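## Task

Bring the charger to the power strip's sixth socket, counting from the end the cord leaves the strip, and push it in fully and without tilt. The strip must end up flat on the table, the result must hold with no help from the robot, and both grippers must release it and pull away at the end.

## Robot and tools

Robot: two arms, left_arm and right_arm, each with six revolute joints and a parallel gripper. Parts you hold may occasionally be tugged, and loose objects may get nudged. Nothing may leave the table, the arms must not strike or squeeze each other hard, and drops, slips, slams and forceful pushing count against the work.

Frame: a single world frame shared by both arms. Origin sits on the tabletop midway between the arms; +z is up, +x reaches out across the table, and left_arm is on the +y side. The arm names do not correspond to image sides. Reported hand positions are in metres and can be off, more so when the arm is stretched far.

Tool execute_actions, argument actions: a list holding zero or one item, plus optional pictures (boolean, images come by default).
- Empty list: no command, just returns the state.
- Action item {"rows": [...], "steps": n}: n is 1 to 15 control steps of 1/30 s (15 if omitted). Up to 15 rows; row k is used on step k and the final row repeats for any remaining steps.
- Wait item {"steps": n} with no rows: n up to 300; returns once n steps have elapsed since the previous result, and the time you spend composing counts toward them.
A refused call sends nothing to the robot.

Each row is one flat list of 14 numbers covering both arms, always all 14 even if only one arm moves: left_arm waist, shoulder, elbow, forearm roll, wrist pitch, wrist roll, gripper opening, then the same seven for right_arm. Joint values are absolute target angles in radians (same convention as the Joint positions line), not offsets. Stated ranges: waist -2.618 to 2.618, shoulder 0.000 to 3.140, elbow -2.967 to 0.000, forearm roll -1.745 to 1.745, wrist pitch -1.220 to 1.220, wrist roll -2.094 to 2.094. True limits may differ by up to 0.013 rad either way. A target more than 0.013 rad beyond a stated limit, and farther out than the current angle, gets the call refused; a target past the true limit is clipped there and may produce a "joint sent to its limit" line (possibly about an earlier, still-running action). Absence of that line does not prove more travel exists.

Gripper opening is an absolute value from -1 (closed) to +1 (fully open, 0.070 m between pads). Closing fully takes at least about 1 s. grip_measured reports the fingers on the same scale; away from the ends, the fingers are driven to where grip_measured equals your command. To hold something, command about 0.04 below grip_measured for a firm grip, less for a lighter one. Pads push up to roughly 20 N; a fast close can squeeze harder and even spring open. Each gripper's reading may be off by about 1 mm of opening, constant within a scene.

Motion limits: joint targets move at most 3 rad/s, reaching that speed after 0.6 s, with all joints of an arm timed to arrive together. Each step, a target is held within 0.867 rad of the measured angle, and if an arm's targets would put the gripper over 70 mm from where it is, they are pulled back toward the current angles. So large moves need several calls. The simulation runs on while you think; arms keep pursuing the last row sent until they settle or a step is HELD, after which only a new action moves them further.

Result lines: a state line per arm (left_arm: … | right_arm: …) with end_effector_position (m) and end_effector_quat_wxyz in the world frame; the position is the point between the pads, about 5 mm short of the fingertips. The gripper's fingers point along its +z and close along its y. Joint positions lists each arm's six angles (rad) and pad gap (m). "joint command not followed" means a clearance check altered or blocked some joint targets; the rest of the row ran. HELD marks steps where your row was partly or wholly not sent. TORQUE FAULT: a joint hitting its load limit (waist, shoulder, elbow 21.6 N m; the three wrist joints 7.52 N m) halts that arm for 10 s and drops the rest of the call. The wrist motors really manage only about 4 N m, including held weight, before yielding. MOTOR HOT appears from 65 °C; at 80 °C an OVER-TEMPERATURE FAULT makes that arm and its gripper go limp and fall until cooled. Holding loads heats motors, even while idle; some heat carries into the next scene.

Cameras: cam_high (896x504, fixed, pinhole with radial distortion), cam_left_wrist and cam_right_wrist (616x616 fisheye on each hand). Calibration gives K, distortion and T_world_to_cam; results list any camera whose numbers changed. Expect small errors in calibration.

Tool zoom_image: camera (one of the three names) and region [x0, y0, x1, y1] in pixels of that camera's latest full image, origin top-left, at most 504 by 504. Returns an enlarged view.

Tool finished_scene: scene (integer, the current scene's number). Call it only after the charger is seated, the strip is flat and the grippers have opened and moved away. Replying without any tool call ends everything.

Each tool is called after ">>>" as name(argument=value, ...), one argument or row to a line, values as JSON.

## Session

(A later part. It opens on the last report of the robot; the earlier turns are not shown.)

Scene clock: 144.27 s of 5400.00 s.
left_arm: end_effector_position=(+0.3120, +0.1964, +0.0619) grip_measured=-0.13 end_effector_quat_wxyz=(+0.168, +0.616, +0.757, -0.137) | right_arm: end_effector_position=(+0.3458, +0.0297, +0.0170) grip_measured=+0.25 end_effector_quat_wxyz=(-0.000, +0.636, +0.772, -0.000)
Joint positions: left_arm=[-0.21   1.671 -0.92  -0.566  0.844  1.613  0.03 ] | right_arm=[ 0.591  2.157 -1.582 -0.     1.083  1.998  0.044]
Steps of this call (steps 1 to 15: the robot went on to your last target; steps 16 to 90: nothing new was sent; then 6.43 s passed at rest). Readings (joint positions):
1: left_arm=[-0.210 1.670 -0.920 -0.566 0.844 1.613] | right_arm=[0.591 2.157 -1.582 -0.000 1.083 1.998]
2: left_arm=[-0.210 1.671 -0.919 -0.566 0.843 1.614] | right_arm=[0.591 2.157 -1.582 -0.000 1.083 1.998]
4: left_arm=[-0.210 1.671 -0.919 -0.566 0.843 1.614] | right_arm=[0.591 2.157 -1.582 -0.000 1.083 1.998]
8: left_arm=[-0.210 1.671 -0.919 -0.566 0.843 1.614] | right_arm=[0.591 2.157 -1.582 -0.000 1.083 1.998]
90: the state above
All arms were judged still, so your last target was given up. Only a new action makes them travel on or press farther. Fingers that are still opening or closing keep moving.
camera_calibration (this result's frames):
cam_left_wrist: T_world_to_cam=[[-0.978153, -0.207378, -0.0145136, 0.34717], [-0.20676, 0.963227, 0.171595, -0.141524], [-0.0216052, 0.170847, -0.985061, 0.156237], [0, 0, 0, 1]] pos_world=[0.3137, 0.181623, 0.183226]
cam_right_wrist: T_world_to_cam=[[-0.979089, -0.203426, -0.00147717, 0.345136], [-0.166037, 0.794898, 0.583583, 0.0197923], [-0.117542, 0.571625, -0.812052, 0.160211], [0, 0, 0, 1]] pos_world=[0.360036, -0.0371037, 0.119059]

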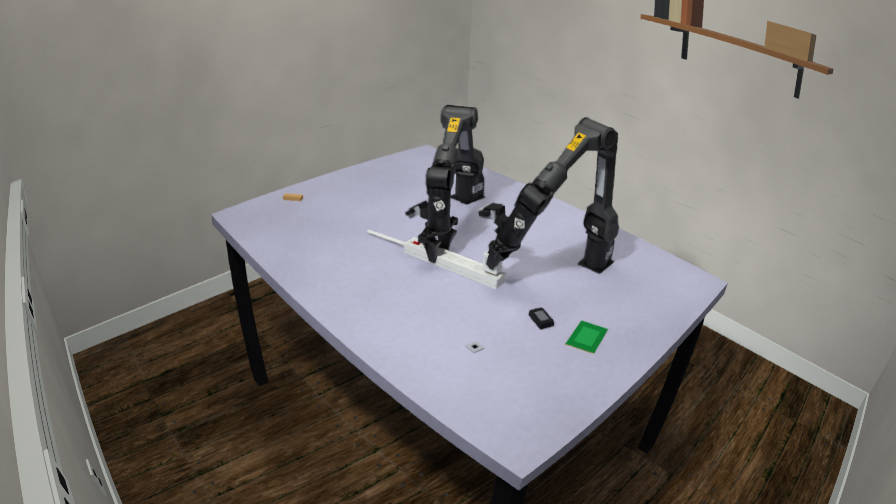

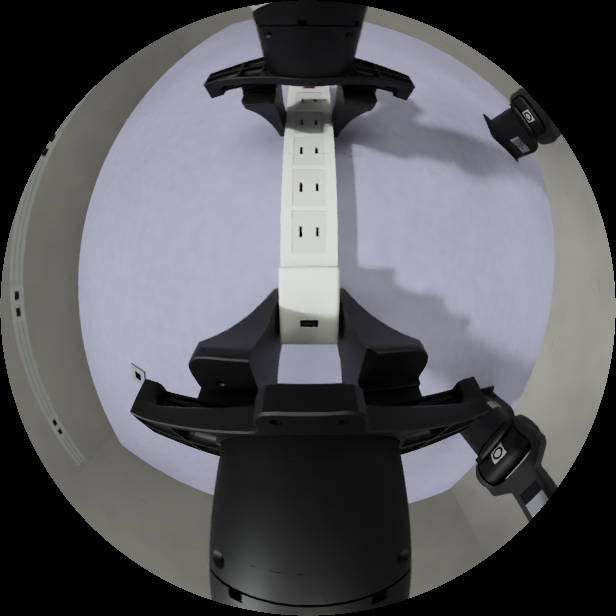

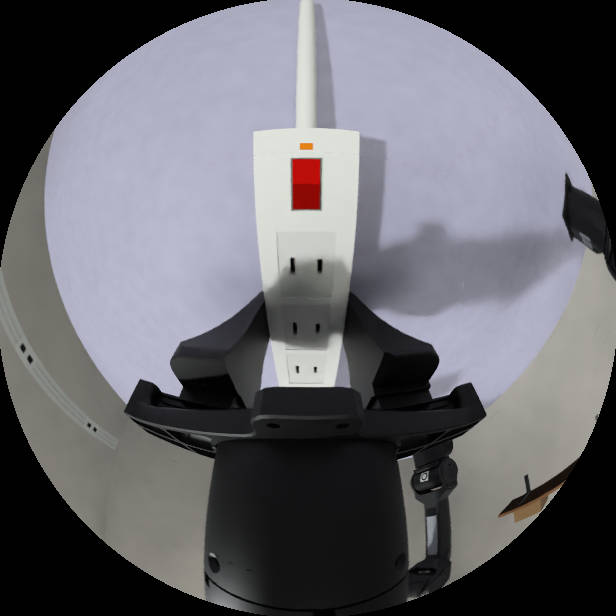

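>>> execute_actions(
  actions=[
    {"rows":[[-0.2095,1.673,-0.9175,-0.5682,0.8403,1.616,-0.21,0.5906,2.157,-1.582,0,1.083,1.998,0.18],[-0.2095,1.673,-0.9175,-0.5682,0.8403,1.616,-0.21,0.5906,2.157,-1.582,0,1.083,1.998,0.18],[-0.2095,1.675,-0.9154,-0.5701,0.8369,1.6189,-0.21,0.5906,2.157,-1.582,0,1.083,1.998,0.18],[-0.2095,1.675,-0.9154,-0.5701,0.8369,1.6189,-0.21,0.5906,2.157,-1.582,0,1.083,1.998,0.18],[-0.2095,1.677,-0.9132,-0.572,0.8334,1.6218,-0.21,0.5906,2.157,-1.582,0,1.083,1.998,0.18],[-0.2095,1.677,-0.9132,-0.572,0.8334,1.6218,-0.21,0.5906,2.157,-1.582,0,1.083,1.998,0.18],[-0.2095,1.679,-0.9111,-0.5739,0.8299,1.6247,-0.21,0.5906,2.157,-1.582,0,1.083,1.998,0.18],[-0.2095,1.679,-0.9111,-0.5739,0.8299,1.6247,-0.21,0.5906,2.157,-1.582,0,1.083,1.998,0.18],[-0.2095,1.681,-0.909,-0.5758,0.8265,1.6276,-0.21,0.5906,2.157,-1.582,0,1.083,1.998,0.18],[-0.2095,1.681,-0.909,-0.5758,0.8265,1.6276,-0.21,0.5906,2.157,-1.582,0,1.083,1.998,0.18],[-0.2095,1.683,-0.9069,-0.5778,0.823,1.6305,-0.21,0.5906,2.157,-1.582,0,1.083,1.998,0.18],[-0.2095,1.683,-0.9069,-0.5778,0.823,1.6305,-0.21,0.5906,2.157,-1.582,0,1.083,1.998,0.18],[-0.2095,1.685,-0.9048,-0.5797,0.8195,1.6334,-0.21,0.5906,2.157,-1.582,0,1.083,1.998,0.18]],"steps":15},
  ],
  pictures=false,
)

>>> execute_actions(
  actions=[
    {"rows":[[-0.2095,1.689,-0.9048,-0.5797,0.8195,1.6334,-0.21,0.5906,2.157,-1.582,0,1.083,1.998,0.18]],"steps":15},
  ],
  pictures=false,
)

>>> execute_actions(
  actions=[
    {"steps":30},
  ],
)

>>> zoom_image(
  camera="cam_high",
  region=[460,230,520,295],
)

Scene clock: 155.47 s of 5400.00 s.
left_arm: end_effector_position=(+0.3122, +0.1966, +0.0553) grip_measured=-0.13 end_effector_quat_wxyz=(+0.169, +0.616, +0.758, -0.137) | right_arm: end_effector_position=(+0.3459, +0.0297, +0.0170) grip_measured=+0.25 end_effector_quat_wxyz=(+0.000, +0.636, +0.772, -0.000)
Joint positions: left_arm=[-0.209  1.684 -0.905 -0.581  0.819  1.634  0.03 ] | right_arm=[ 0.591  2.157 -1.582 -0.     1.083  1.998  0.044]
Steps of this call (steps 1 to 90: nothing new was sent; then 7.70 s passed at rest; steps 91 to 105: all 15 steps of this action). Readings (joint positions):
91: left_arm=[-0.210 1.671 -0.920 -0.566 0.844 1.613] | right_arm=[0.591 2.157 -1.582 -0.000 1.083 1.998]
92: left_arm=[-0.210 1.672 -0.919 -0.567 0.842 1.614] | right_arm=[0.591 2.157 -1.582 -0.000 1.083 1.998]
94: left_arm=[-0.209 1.674 -0.917 -0.569 0.839 1.616] | right_arm=[0.591 2.157 -1.582 -0.000 1.083 1.998]
98: left_arm=[-0.209 1.675 -0.914 -0.573 0.834 1.623] | right_arm=[0.591 2.157 -1.582 -0.000 1.083 1.998]
105: the state above

Scene clock: 155.97 s of 5400.00 s.
left_arm: end_effector_position=(+0.3120, +0.1966, +0.0544) grip_measured=-0.13 end_effector_quat_wxyz=(+0.167, +0.616, +0.758, -0.137) | right_arm: end_effector_position=(+0.3459, +0.0297, +0.0170) grip_measured=+0.25 end_effector_quat_wxyz=(+0.000, +0.636, +0.772, -0.000)
Joint positions: left_arm=[-0.209  1.687 -0.905 -0.581  0.819  1.634  0.03 ] | right_arm=[ 0.591  2.157 -1.582 -0.     1.083  1.998  0.044]
Steps of this call (steps 1 to 15: all 15 steps of this action). Readings (joint positions):
1: left_arm=[-0.209 1.684 -0.905 -0.581 0.819 1.634] | right_arm=[0.591 2.157 -1.582 -0.000 1.083 1.998]
2: left_arm=[-0.209 1.686 -0.905 -0.581 0.818 1.634] | right_arm=[0.591 2.157 -1.582 -0.000 1.083 1.998]
4: left_arm=[-0.209 1.687 -0.905 -0.581 0.819 1.634] | right_arm=[0.591 2.157 -1.582 -0.000 1.083 1.998]
8: left_arm=[-0.209 1.687 -0.905 -0.581 0.819 1.634] | right_arm=[0.591 2.157 -1.582 -0.000 1.083 1.998]
15: the state above

Scene clock: 156.97 s of 5400.00 s.
left_arm: end_effector_position=(+0.3119, +0.1966, +0.0541) grip_measured=-0.13 end_effector_quat_wxyz=(+0.167, +0.616, +0.758, -0.138) | right_arm: end_effector_position=(+0.3459, +0.0297, +0.0170) grip_measured=+0.25 end_effector_quat_wxyz=(+0.000, +0.636, +0.772, -0.000)
Joint positions: left_arm=[-0.209  1.688 -0.905 -0.58   0.819  1.633  0.03 ] | right_arm=[ 0.591  2.157 -1.582 -0.     1.083  1.998  0.044]
Steps of this call (steps 1 to 15: the robot went on to your last target; steps 16 to 30: nothing new was sent). Readings (joint positions):
1: left_arm=[-0.209 1.687 -0.905 -0.581 0.819 1.634] | right_arm=[0.591 2.157 -1.582 -0.000 1.083 1.998]
2: left_arm=[-0.209 1.687 -0.905 -0.581 0.819 1.634] | right_arm=[0.591 2.157 -1.582 -0.000 1.083 1.998]
4: left_arm=[-0.209 1.687 -0.905 -0.581 0.819 1.634] | right_arm=[0.591 2.157 -1.582 -0.000 1.083 1.998]
8: left_arm=[-0.209 1.687 -0.905 -0.580 0.819 1.634] | right_arm=[0.591 2.157 -1.582 -0.000 1.083 1.998]
30: the state above
All arms were judged still, so your last target was given up. Only a new action makes them travel on or press farther. Fingers that are still opening or closing keep moving.
camera_calibration (this result's frames):
cam_left_wrist: T_world_to_cam=[[-0.978054, -0.207992, -0.0122378, 0.346939], [-0.206948, 0.96298, 0.172747, -0.140313], [-0.0241452, 0.171488, -0.98489, 0.149201], [0, 0, 0, 1]] pos_world=[0.31389, 0.181692, 0.175431]
cam_right_wrist: T_world_to_cam=[[-0.979114, -0.203306, -0.00150401, 0.345155], [-0.165954, 0.794908, 0.583592, 0.0197465], [-0.117453, 0.571653, -0.812045, 0.160192], [0, 0, 0, 1]] pos_world=[0.360038, -0.0370985, 0.119078]

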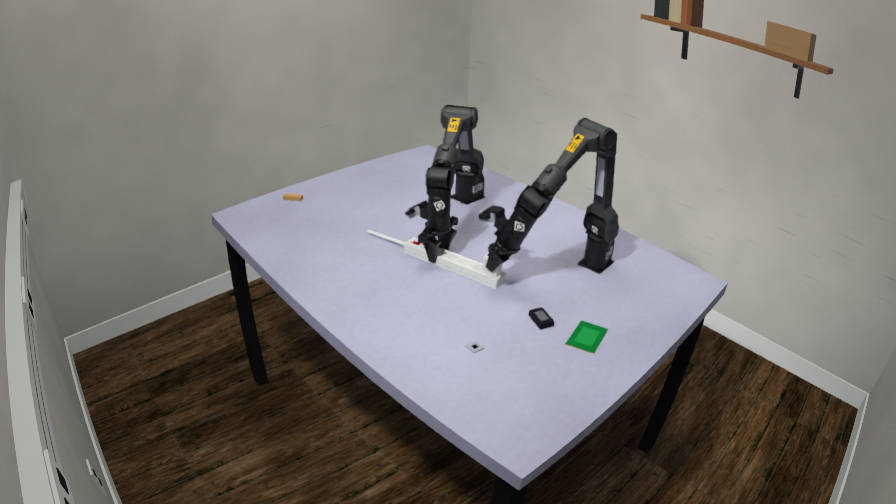

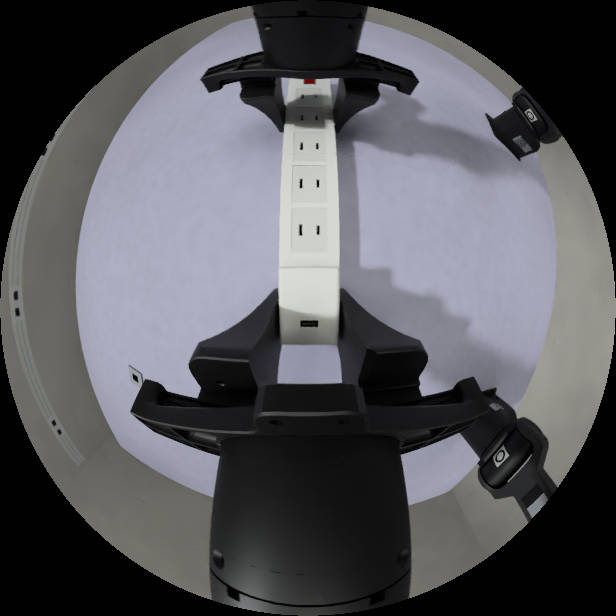

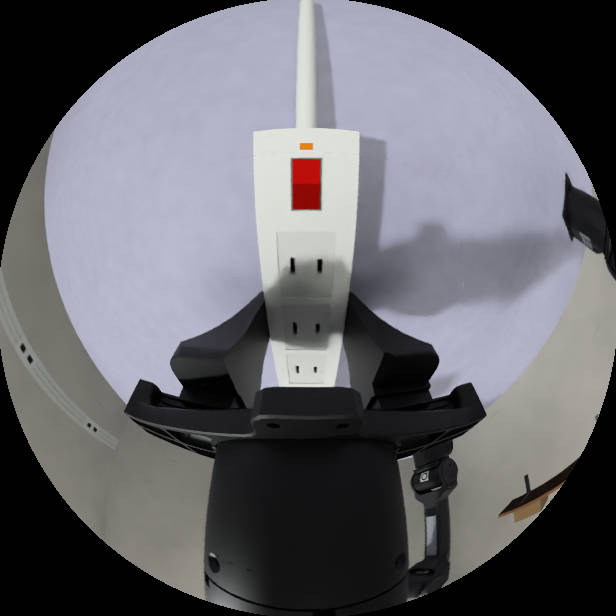

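Region (460, 230, 520, 295) of cam_high's 896x504 image, scaled by 7.754, with more detail than that image has; it fills the left 465 columns of this view, and the rest is white.

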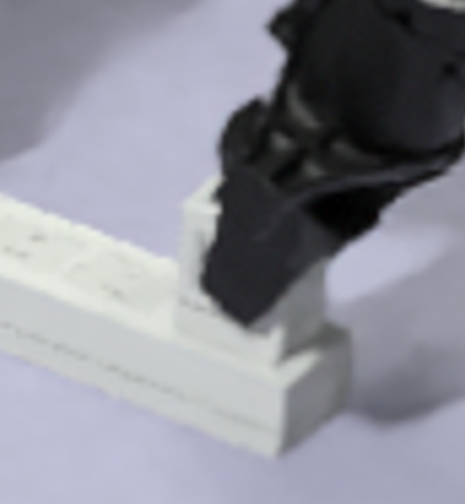

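>>> execute_actions(
  actions=[
    {"rows":[[-0.2095,1.692,-0.9027,-0.5816,0.816,1.6363,-0.21,0.5906,2.157,-1.582,0,1.083,1.998,0.18]],"steps":15},
  ],
  pictures=false,
)

>>> execute_actions(
  actions=[
    {"rows":[[-0.2095,1.685,-0.9048,-0.5797,0.8195,1.6334,-0.21,0.5906,2.157,-1.582,0,1.083,1.998,0.9],[-0.2095,1.685,-0.9048,-0.5797,0.8195,1.6334,-0.21,0.5906,2.157,-1.582,0,1.083,1.998,0.9],[-0.2095,1.685,-0.9048,-0.5797,0.8195,1.6334,0.7,0.5906,2.157,-1.582,0,1.083,1.998,0.9]],"steps":15},
  ],
  pictures=false,
)

>>> execute_actions(
  actions=[
    {"rows":[[-0.2095,1.60,-1.0,-0.50,0.96,1.52,0.7,0.5906,2.0,-1.55,0,1.1,1.998,0.9]],"steps":15},
  ],
)

Scene clock: 163.83 s of 5400.00 s.
left_arm: end_effector_position=(+0.3116, +0.1966, +0.0532) grip_measured=-0.13 end_effector_quat_wxyz=(+0.166, +0.616, +0.758, -0.138) | right_arm: end_effector_position=(+0.3459, +0.0297, +0.0170) grip_measured=+0.25 end_effector_quat_wxyz=(+0.000, +0.636, +0.772, -0.000)
Joint positions: left_arm=[-0.21   1.689 -0.903 -0.582  0.817  1.636  0.03 ] | right_arm=[ 0.591  2.157 -1.582 -0.     1.083  1.998  0.044]
Steps of this call (steps 1 to 90: nothing new was sent; then 3.37 s passed at rest; steps 91 to 105: all 15 steps of this action). Readings (joint positions):
91: left_arm=[-0.209 1.689 -0.905 -0.580 0.819 1.633] | right_arm=[0.591 2.157 -1.582 -0.000 1.083 1.998]
92: left_arm=[-0.210 1.689 -0.904 -0.581 0.818 1.634] | right_arm=[0.591 2.157 -1.582 -0.000 1.083 1.998]
94: left_arm=[-0.210 1.689 -0.903 -0.581 0.817 1.635] | right_arm=[0.591 2.157 -1.582 -0.000 1.083 1.998]
98: left_arm=[-0.210 1.689 -0.903 -0.581 0.817 1.635] | right_arm=[0.591 2.157 -1.582 -0.000 1.083 1.998]
105: the state above

Scene clock: 164.33 s of 5400.00 s.
left_arm: end_effector_position=(+0.3108, +0.1966, +0.0526) grip_measured=+0.69 end_effector_quat_wxyz=(+0.164, +0.616, +0.758, -0.138) | right_arm: end_effector_position=(+0.3460, +0.0298, +0.0170) grip_measured=+0.90 end_effector_quat_wxyz=(+0.000, +0.636, +0.772, +0.000)
Joint positions: left_arm=[-0.21   1.691 -0.903 -0.578  0.819  1.633  0.059] | right_arm=[ 0.591  2.157 -1.582 -0.     1.083  1.998  0.067]
Steps of this call (steps 1 to 15: all 15 steps of this action). Readings (joint positions):
1: left_arm=[-0.210 1.689 -0.903 -0.582 0.817 1.636] | right_arm=[0.591 2.157 -1.582 -0.000 1.083 1.998]
2: left_arm=[-0.210 1.688 -0.903 -0.581 0.817 1.636] | right_arm=[0.591 2.157 -1.582 -0.000 1.083 1.998]
4: left_arm=[-0.211 1.693 -0.896 -0.576 0.816 1.635] | right_arm=[0.591 2.157 -1.582 -0.000 1.083 1.998]
8: left_arm=[-0.212 1.699 -0.895 -0.574 0.819 1.634] | right_arm=[0.591 2.157 -1.582 -0.000 1.083 1.998]
15: the state above

Scene clock: 164.83 s of 5400.00 s.
left_arm: end_effector_position=(+0.3135, +0.1981, +0.0998) grip_measured=+0.70 end_effector_quat_wxyz=(+0.172, +0.618, +0.756, -0.129) | right_arm: end_effector_position=(+0.3445, +0.0288, +0.0746) grip_measured=+0.90 end_effector_quat_wxyz=(+0.014, +0.635, +0.771, +0.052)
Joint positions: left_arm=[-0.21   1.597 -1.    -0.499  0.96   1.519  0.06 ] | right_arm=[ 0.591  2.    -1.55  -0.     1.1    1.998  0.067]
Steps of this call (steps 1 to 15: all 15 steps of this action). Readings (joint positions):
1: left_arm=[-0.210 1.690 -0.904 -0.578 0.820 1.633] | right_arm=[0.591 2.157 -1.582 -0.000 1.083 1.998]
2: left_arm=[-0.210 1.688 -0.906 -0.577 0.823 1.631] | right_arm=[0.591 2.155 -1.582 -0.000 1.083 1.998]
4: left_arm=[-0.210 1.672 -0.923 -0.564 0.848 1.611] | right_arm=[0.591 2.132 -1.577 -0.000 1.086 1.998]
8: left_arm=[-0.210 1.612 -0.989 -0.512 0.941 1.534] | right_arm=[0.591 2.028 -1.558 -0.000 1.097 1.998]
15: the state above
camera_calibration (this result's frames):
cam_left_wrist: T_world_to_cam=[[-0.977905, -0.206382, -0.0332778, 0.351164], [-0.209007, 0.962123, 0.175031, -0.148792], [-0.00410586, 0.178119, -0.984, 0.186326], [0, 0, 0, 1]] pos_world=[0.313072, 0.182442, 0.221074]
cam_right_wrist: T_world_to_cam=[[-0.974702, -0.200225, -0.099328, 0.349445], [-0.218306, 0.757512, 0.615238, 0.00338056], [-0.047944, 0.621358, -0.782059, 0.179731], [0, 0, 0, 1]] pos_world=[0.349959, -0.0442703, 0.17319]

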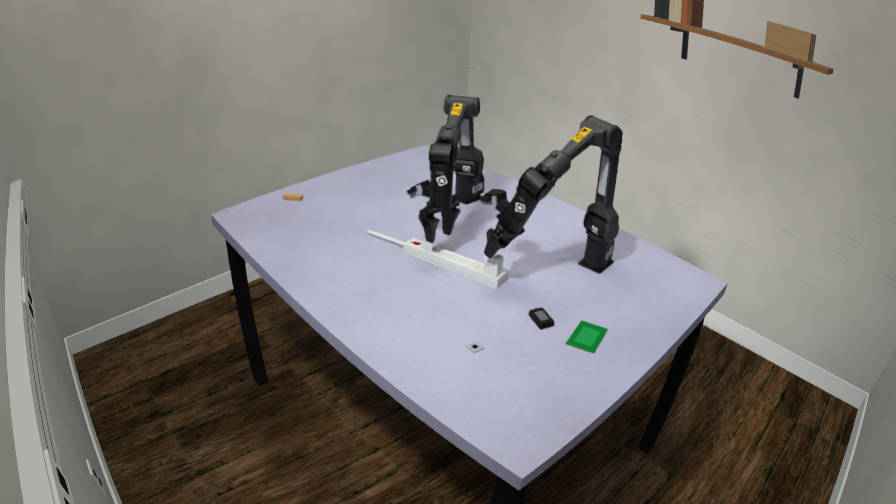

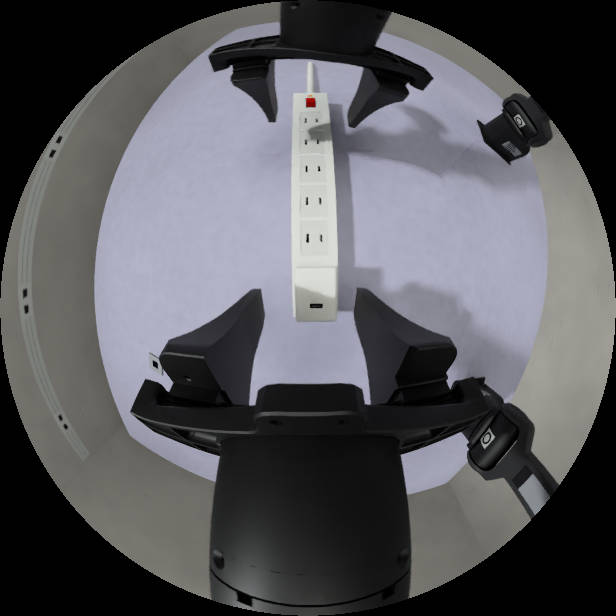

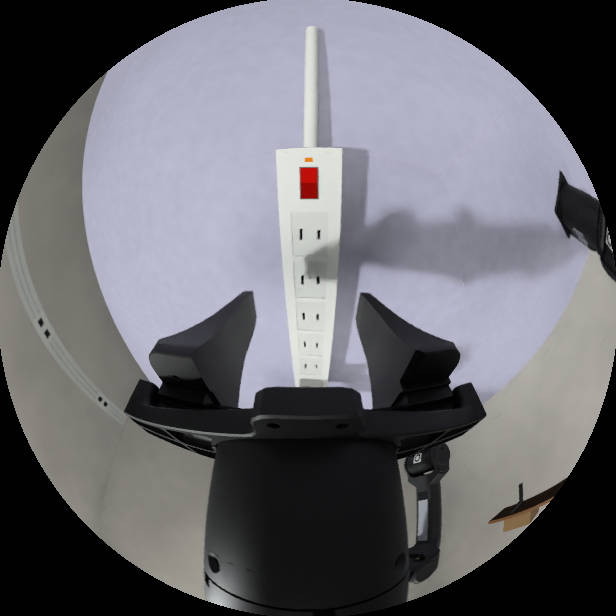

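>>> execute_actions(
  actions=[
    {"rows":[[0.3,1.4,-1.2,-0.2,0.93,1.3,0.7,-0.2,1.5,-1.3,0,1.1,1.8,0.9]],"steps":15},
  ],
  pictures=false,
)

>>> execute_actions(
  actions=[
    {"steps":35},
  ],
)

>>> zoom_image(
  camera="cam_high",
  region=[450,230,520,295],
)

Scene clock: 170.40 s of 5400.00 s.
left_arm: end_effector_position=(+0.3643, +0.3538, +0.1742) grip_measured=+0.70 end_effector_quat_wxyz=(+0.230, +0.467, +0.852, +0.050) | right_arm: end_effector_position=(+0.3831, -0.1253, +0.1402) grip_measured=+0.90 end_effector_quat_wxyz=(+0.056, +0.736, +0.667, +0.102)
Joint positions: left_arm=[ 0.151  1.461 -1.141 -0.289  0.938  1.365  0.06 ] | right_arm=[ 0.201  1.754 -1.429  0.001  1.1    1.901  0.066]
Steps of this call (steps 1 to 15: the robot went on to your last target; steps 16 to 90: nothing new was sent; then 2.07 s passed at rest; steps 91 to 105: all 15 steps of this action). Readings (joint positions):
91: left_arm=[-0.209 1.600 -1.000 -0.500 0.960 1.520] | right_arm=[0.591 2.000 -1.550 -0.000 1.100 1.998]
92: left_arm=[-0.206 1.600 -1.000 -0.499 0.960 1.520] | right_arm=[0.588 1.998 -1.550 0.000 1.100 1.998]
94: left_arm=[-0.182 1.593 -1.008 -0.485 0.959 1.510] | right_arm=[0.565 1.983 -1.543 0.001 1.100 1.992]
98: left_arm=[-0.068 1.549 -1.054 -0.418 0.951 1.460] | right_arm=[0.448 1.909 -1.506 0.001 1.100 1.962]
105: the state above

Scene clock: 171.57 s of 5400.00 s.
left_arm: end_effector_position=(+0.3585, +0.4230, +0.2134) grip_measured=+0.70 end_effector_quat_wxyz=(+0.242, +0.390, +0.878, +0.132) | right_arm: end_effector_position=(+0.3468, -0.2734, +0.1932) grip_measured=+0.90 end_effector_quat_wxyz=(+0.122, +0.820, +0.544, +0.129)
Joint positions: left_arm=[ 0.3   1.4  -1.2  -0.2   0.93  1.3   0.06] | right_arm=[-0.2    1.5   -1.3   -0.     1.1    1.8    0.067]
Steps of this call (steps 1 to 30: the robot went on to your last target; steps 31 to 35: nothing new was sent). Readings (joint positions):
1: left_arm=[0.181 1.449 -1.153 -0.271 0.937 1.352] | right_arm=[0.166 1.731 -1.417 0.001 1.100 1.892]
2: left_arm=[0.212 1.436 -1.165 -0.252 0.935 1.339] | right_arm=[0.130 1.709 -1.406 0.001 1.100 1.883]
4: left_arm=[0.265 1.414 -1.187 -0.220 0.932 1.315] | right_arm=[0.058 1.663 -1.383 0.001 1.100 1.865]
8: left_arm=[0.302 1.398 -1.201 -0.199 0.930 1.299] | right_arm=[-0.088 1.571 -1.336 0.000 1.100 1.828]
35: the state above
All arms were judged still, so your last target was given up. Only a new action makes them travel on or press farther. Fingers that are still opening or closing keep moving.
camera_calibration (this result's frames):
cam_left_wrist: T_world_to_cam=[[-0.614653, -0.657601, -0.435618, 0.591795], [-0.780893, 0.585275, 0.218311, -0.0204421], [0.111395, 0.474356, -0.873257, 0.0678577], [0, 0, 0, 1]] pos_world=[0.340227, 0.368941, 0.321517]
cam_right_wrist: T_world_to_cam=[[-0.864447, 0.367316, -0.343236, 0.46697], [0.0937809, 0.788591, 0.607725, 0.0615359], [0.4939, 0.493157, -0.716142, 0.224606], [0, 0, 0, 1]] pos_world=[0.286967, -0.330818, 0.283734]

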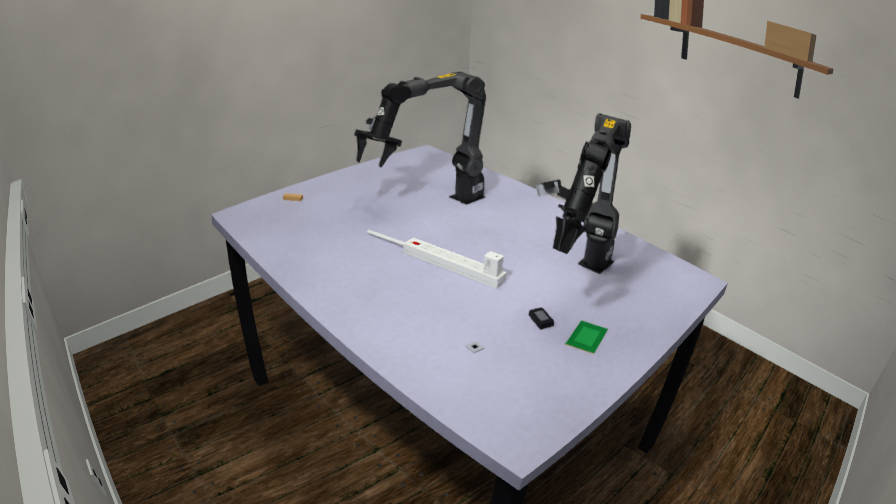

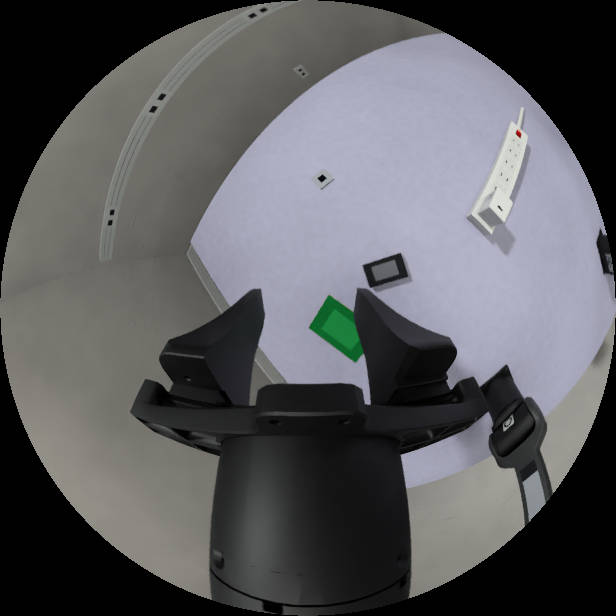

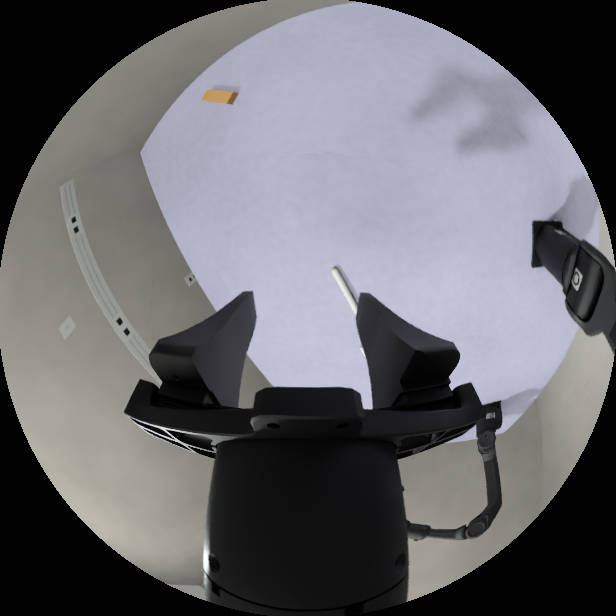

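Region (450, 230, 520, 295) of cam_high's 896x504 image, scaled by 7.200, with more detail than that image has; it fills the top 468 rows of this view, and the rest is white.

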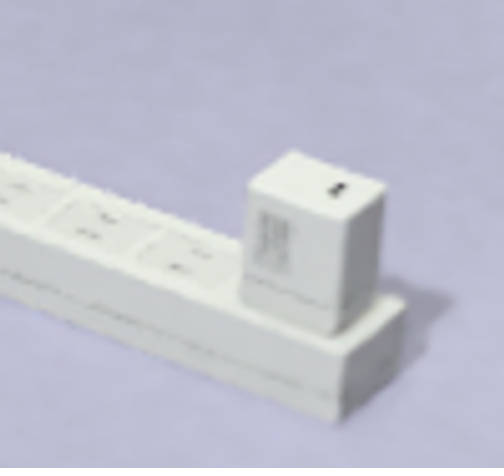

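>>> finished_scene(
  scene=2,
)

The scene is finished: the task was done.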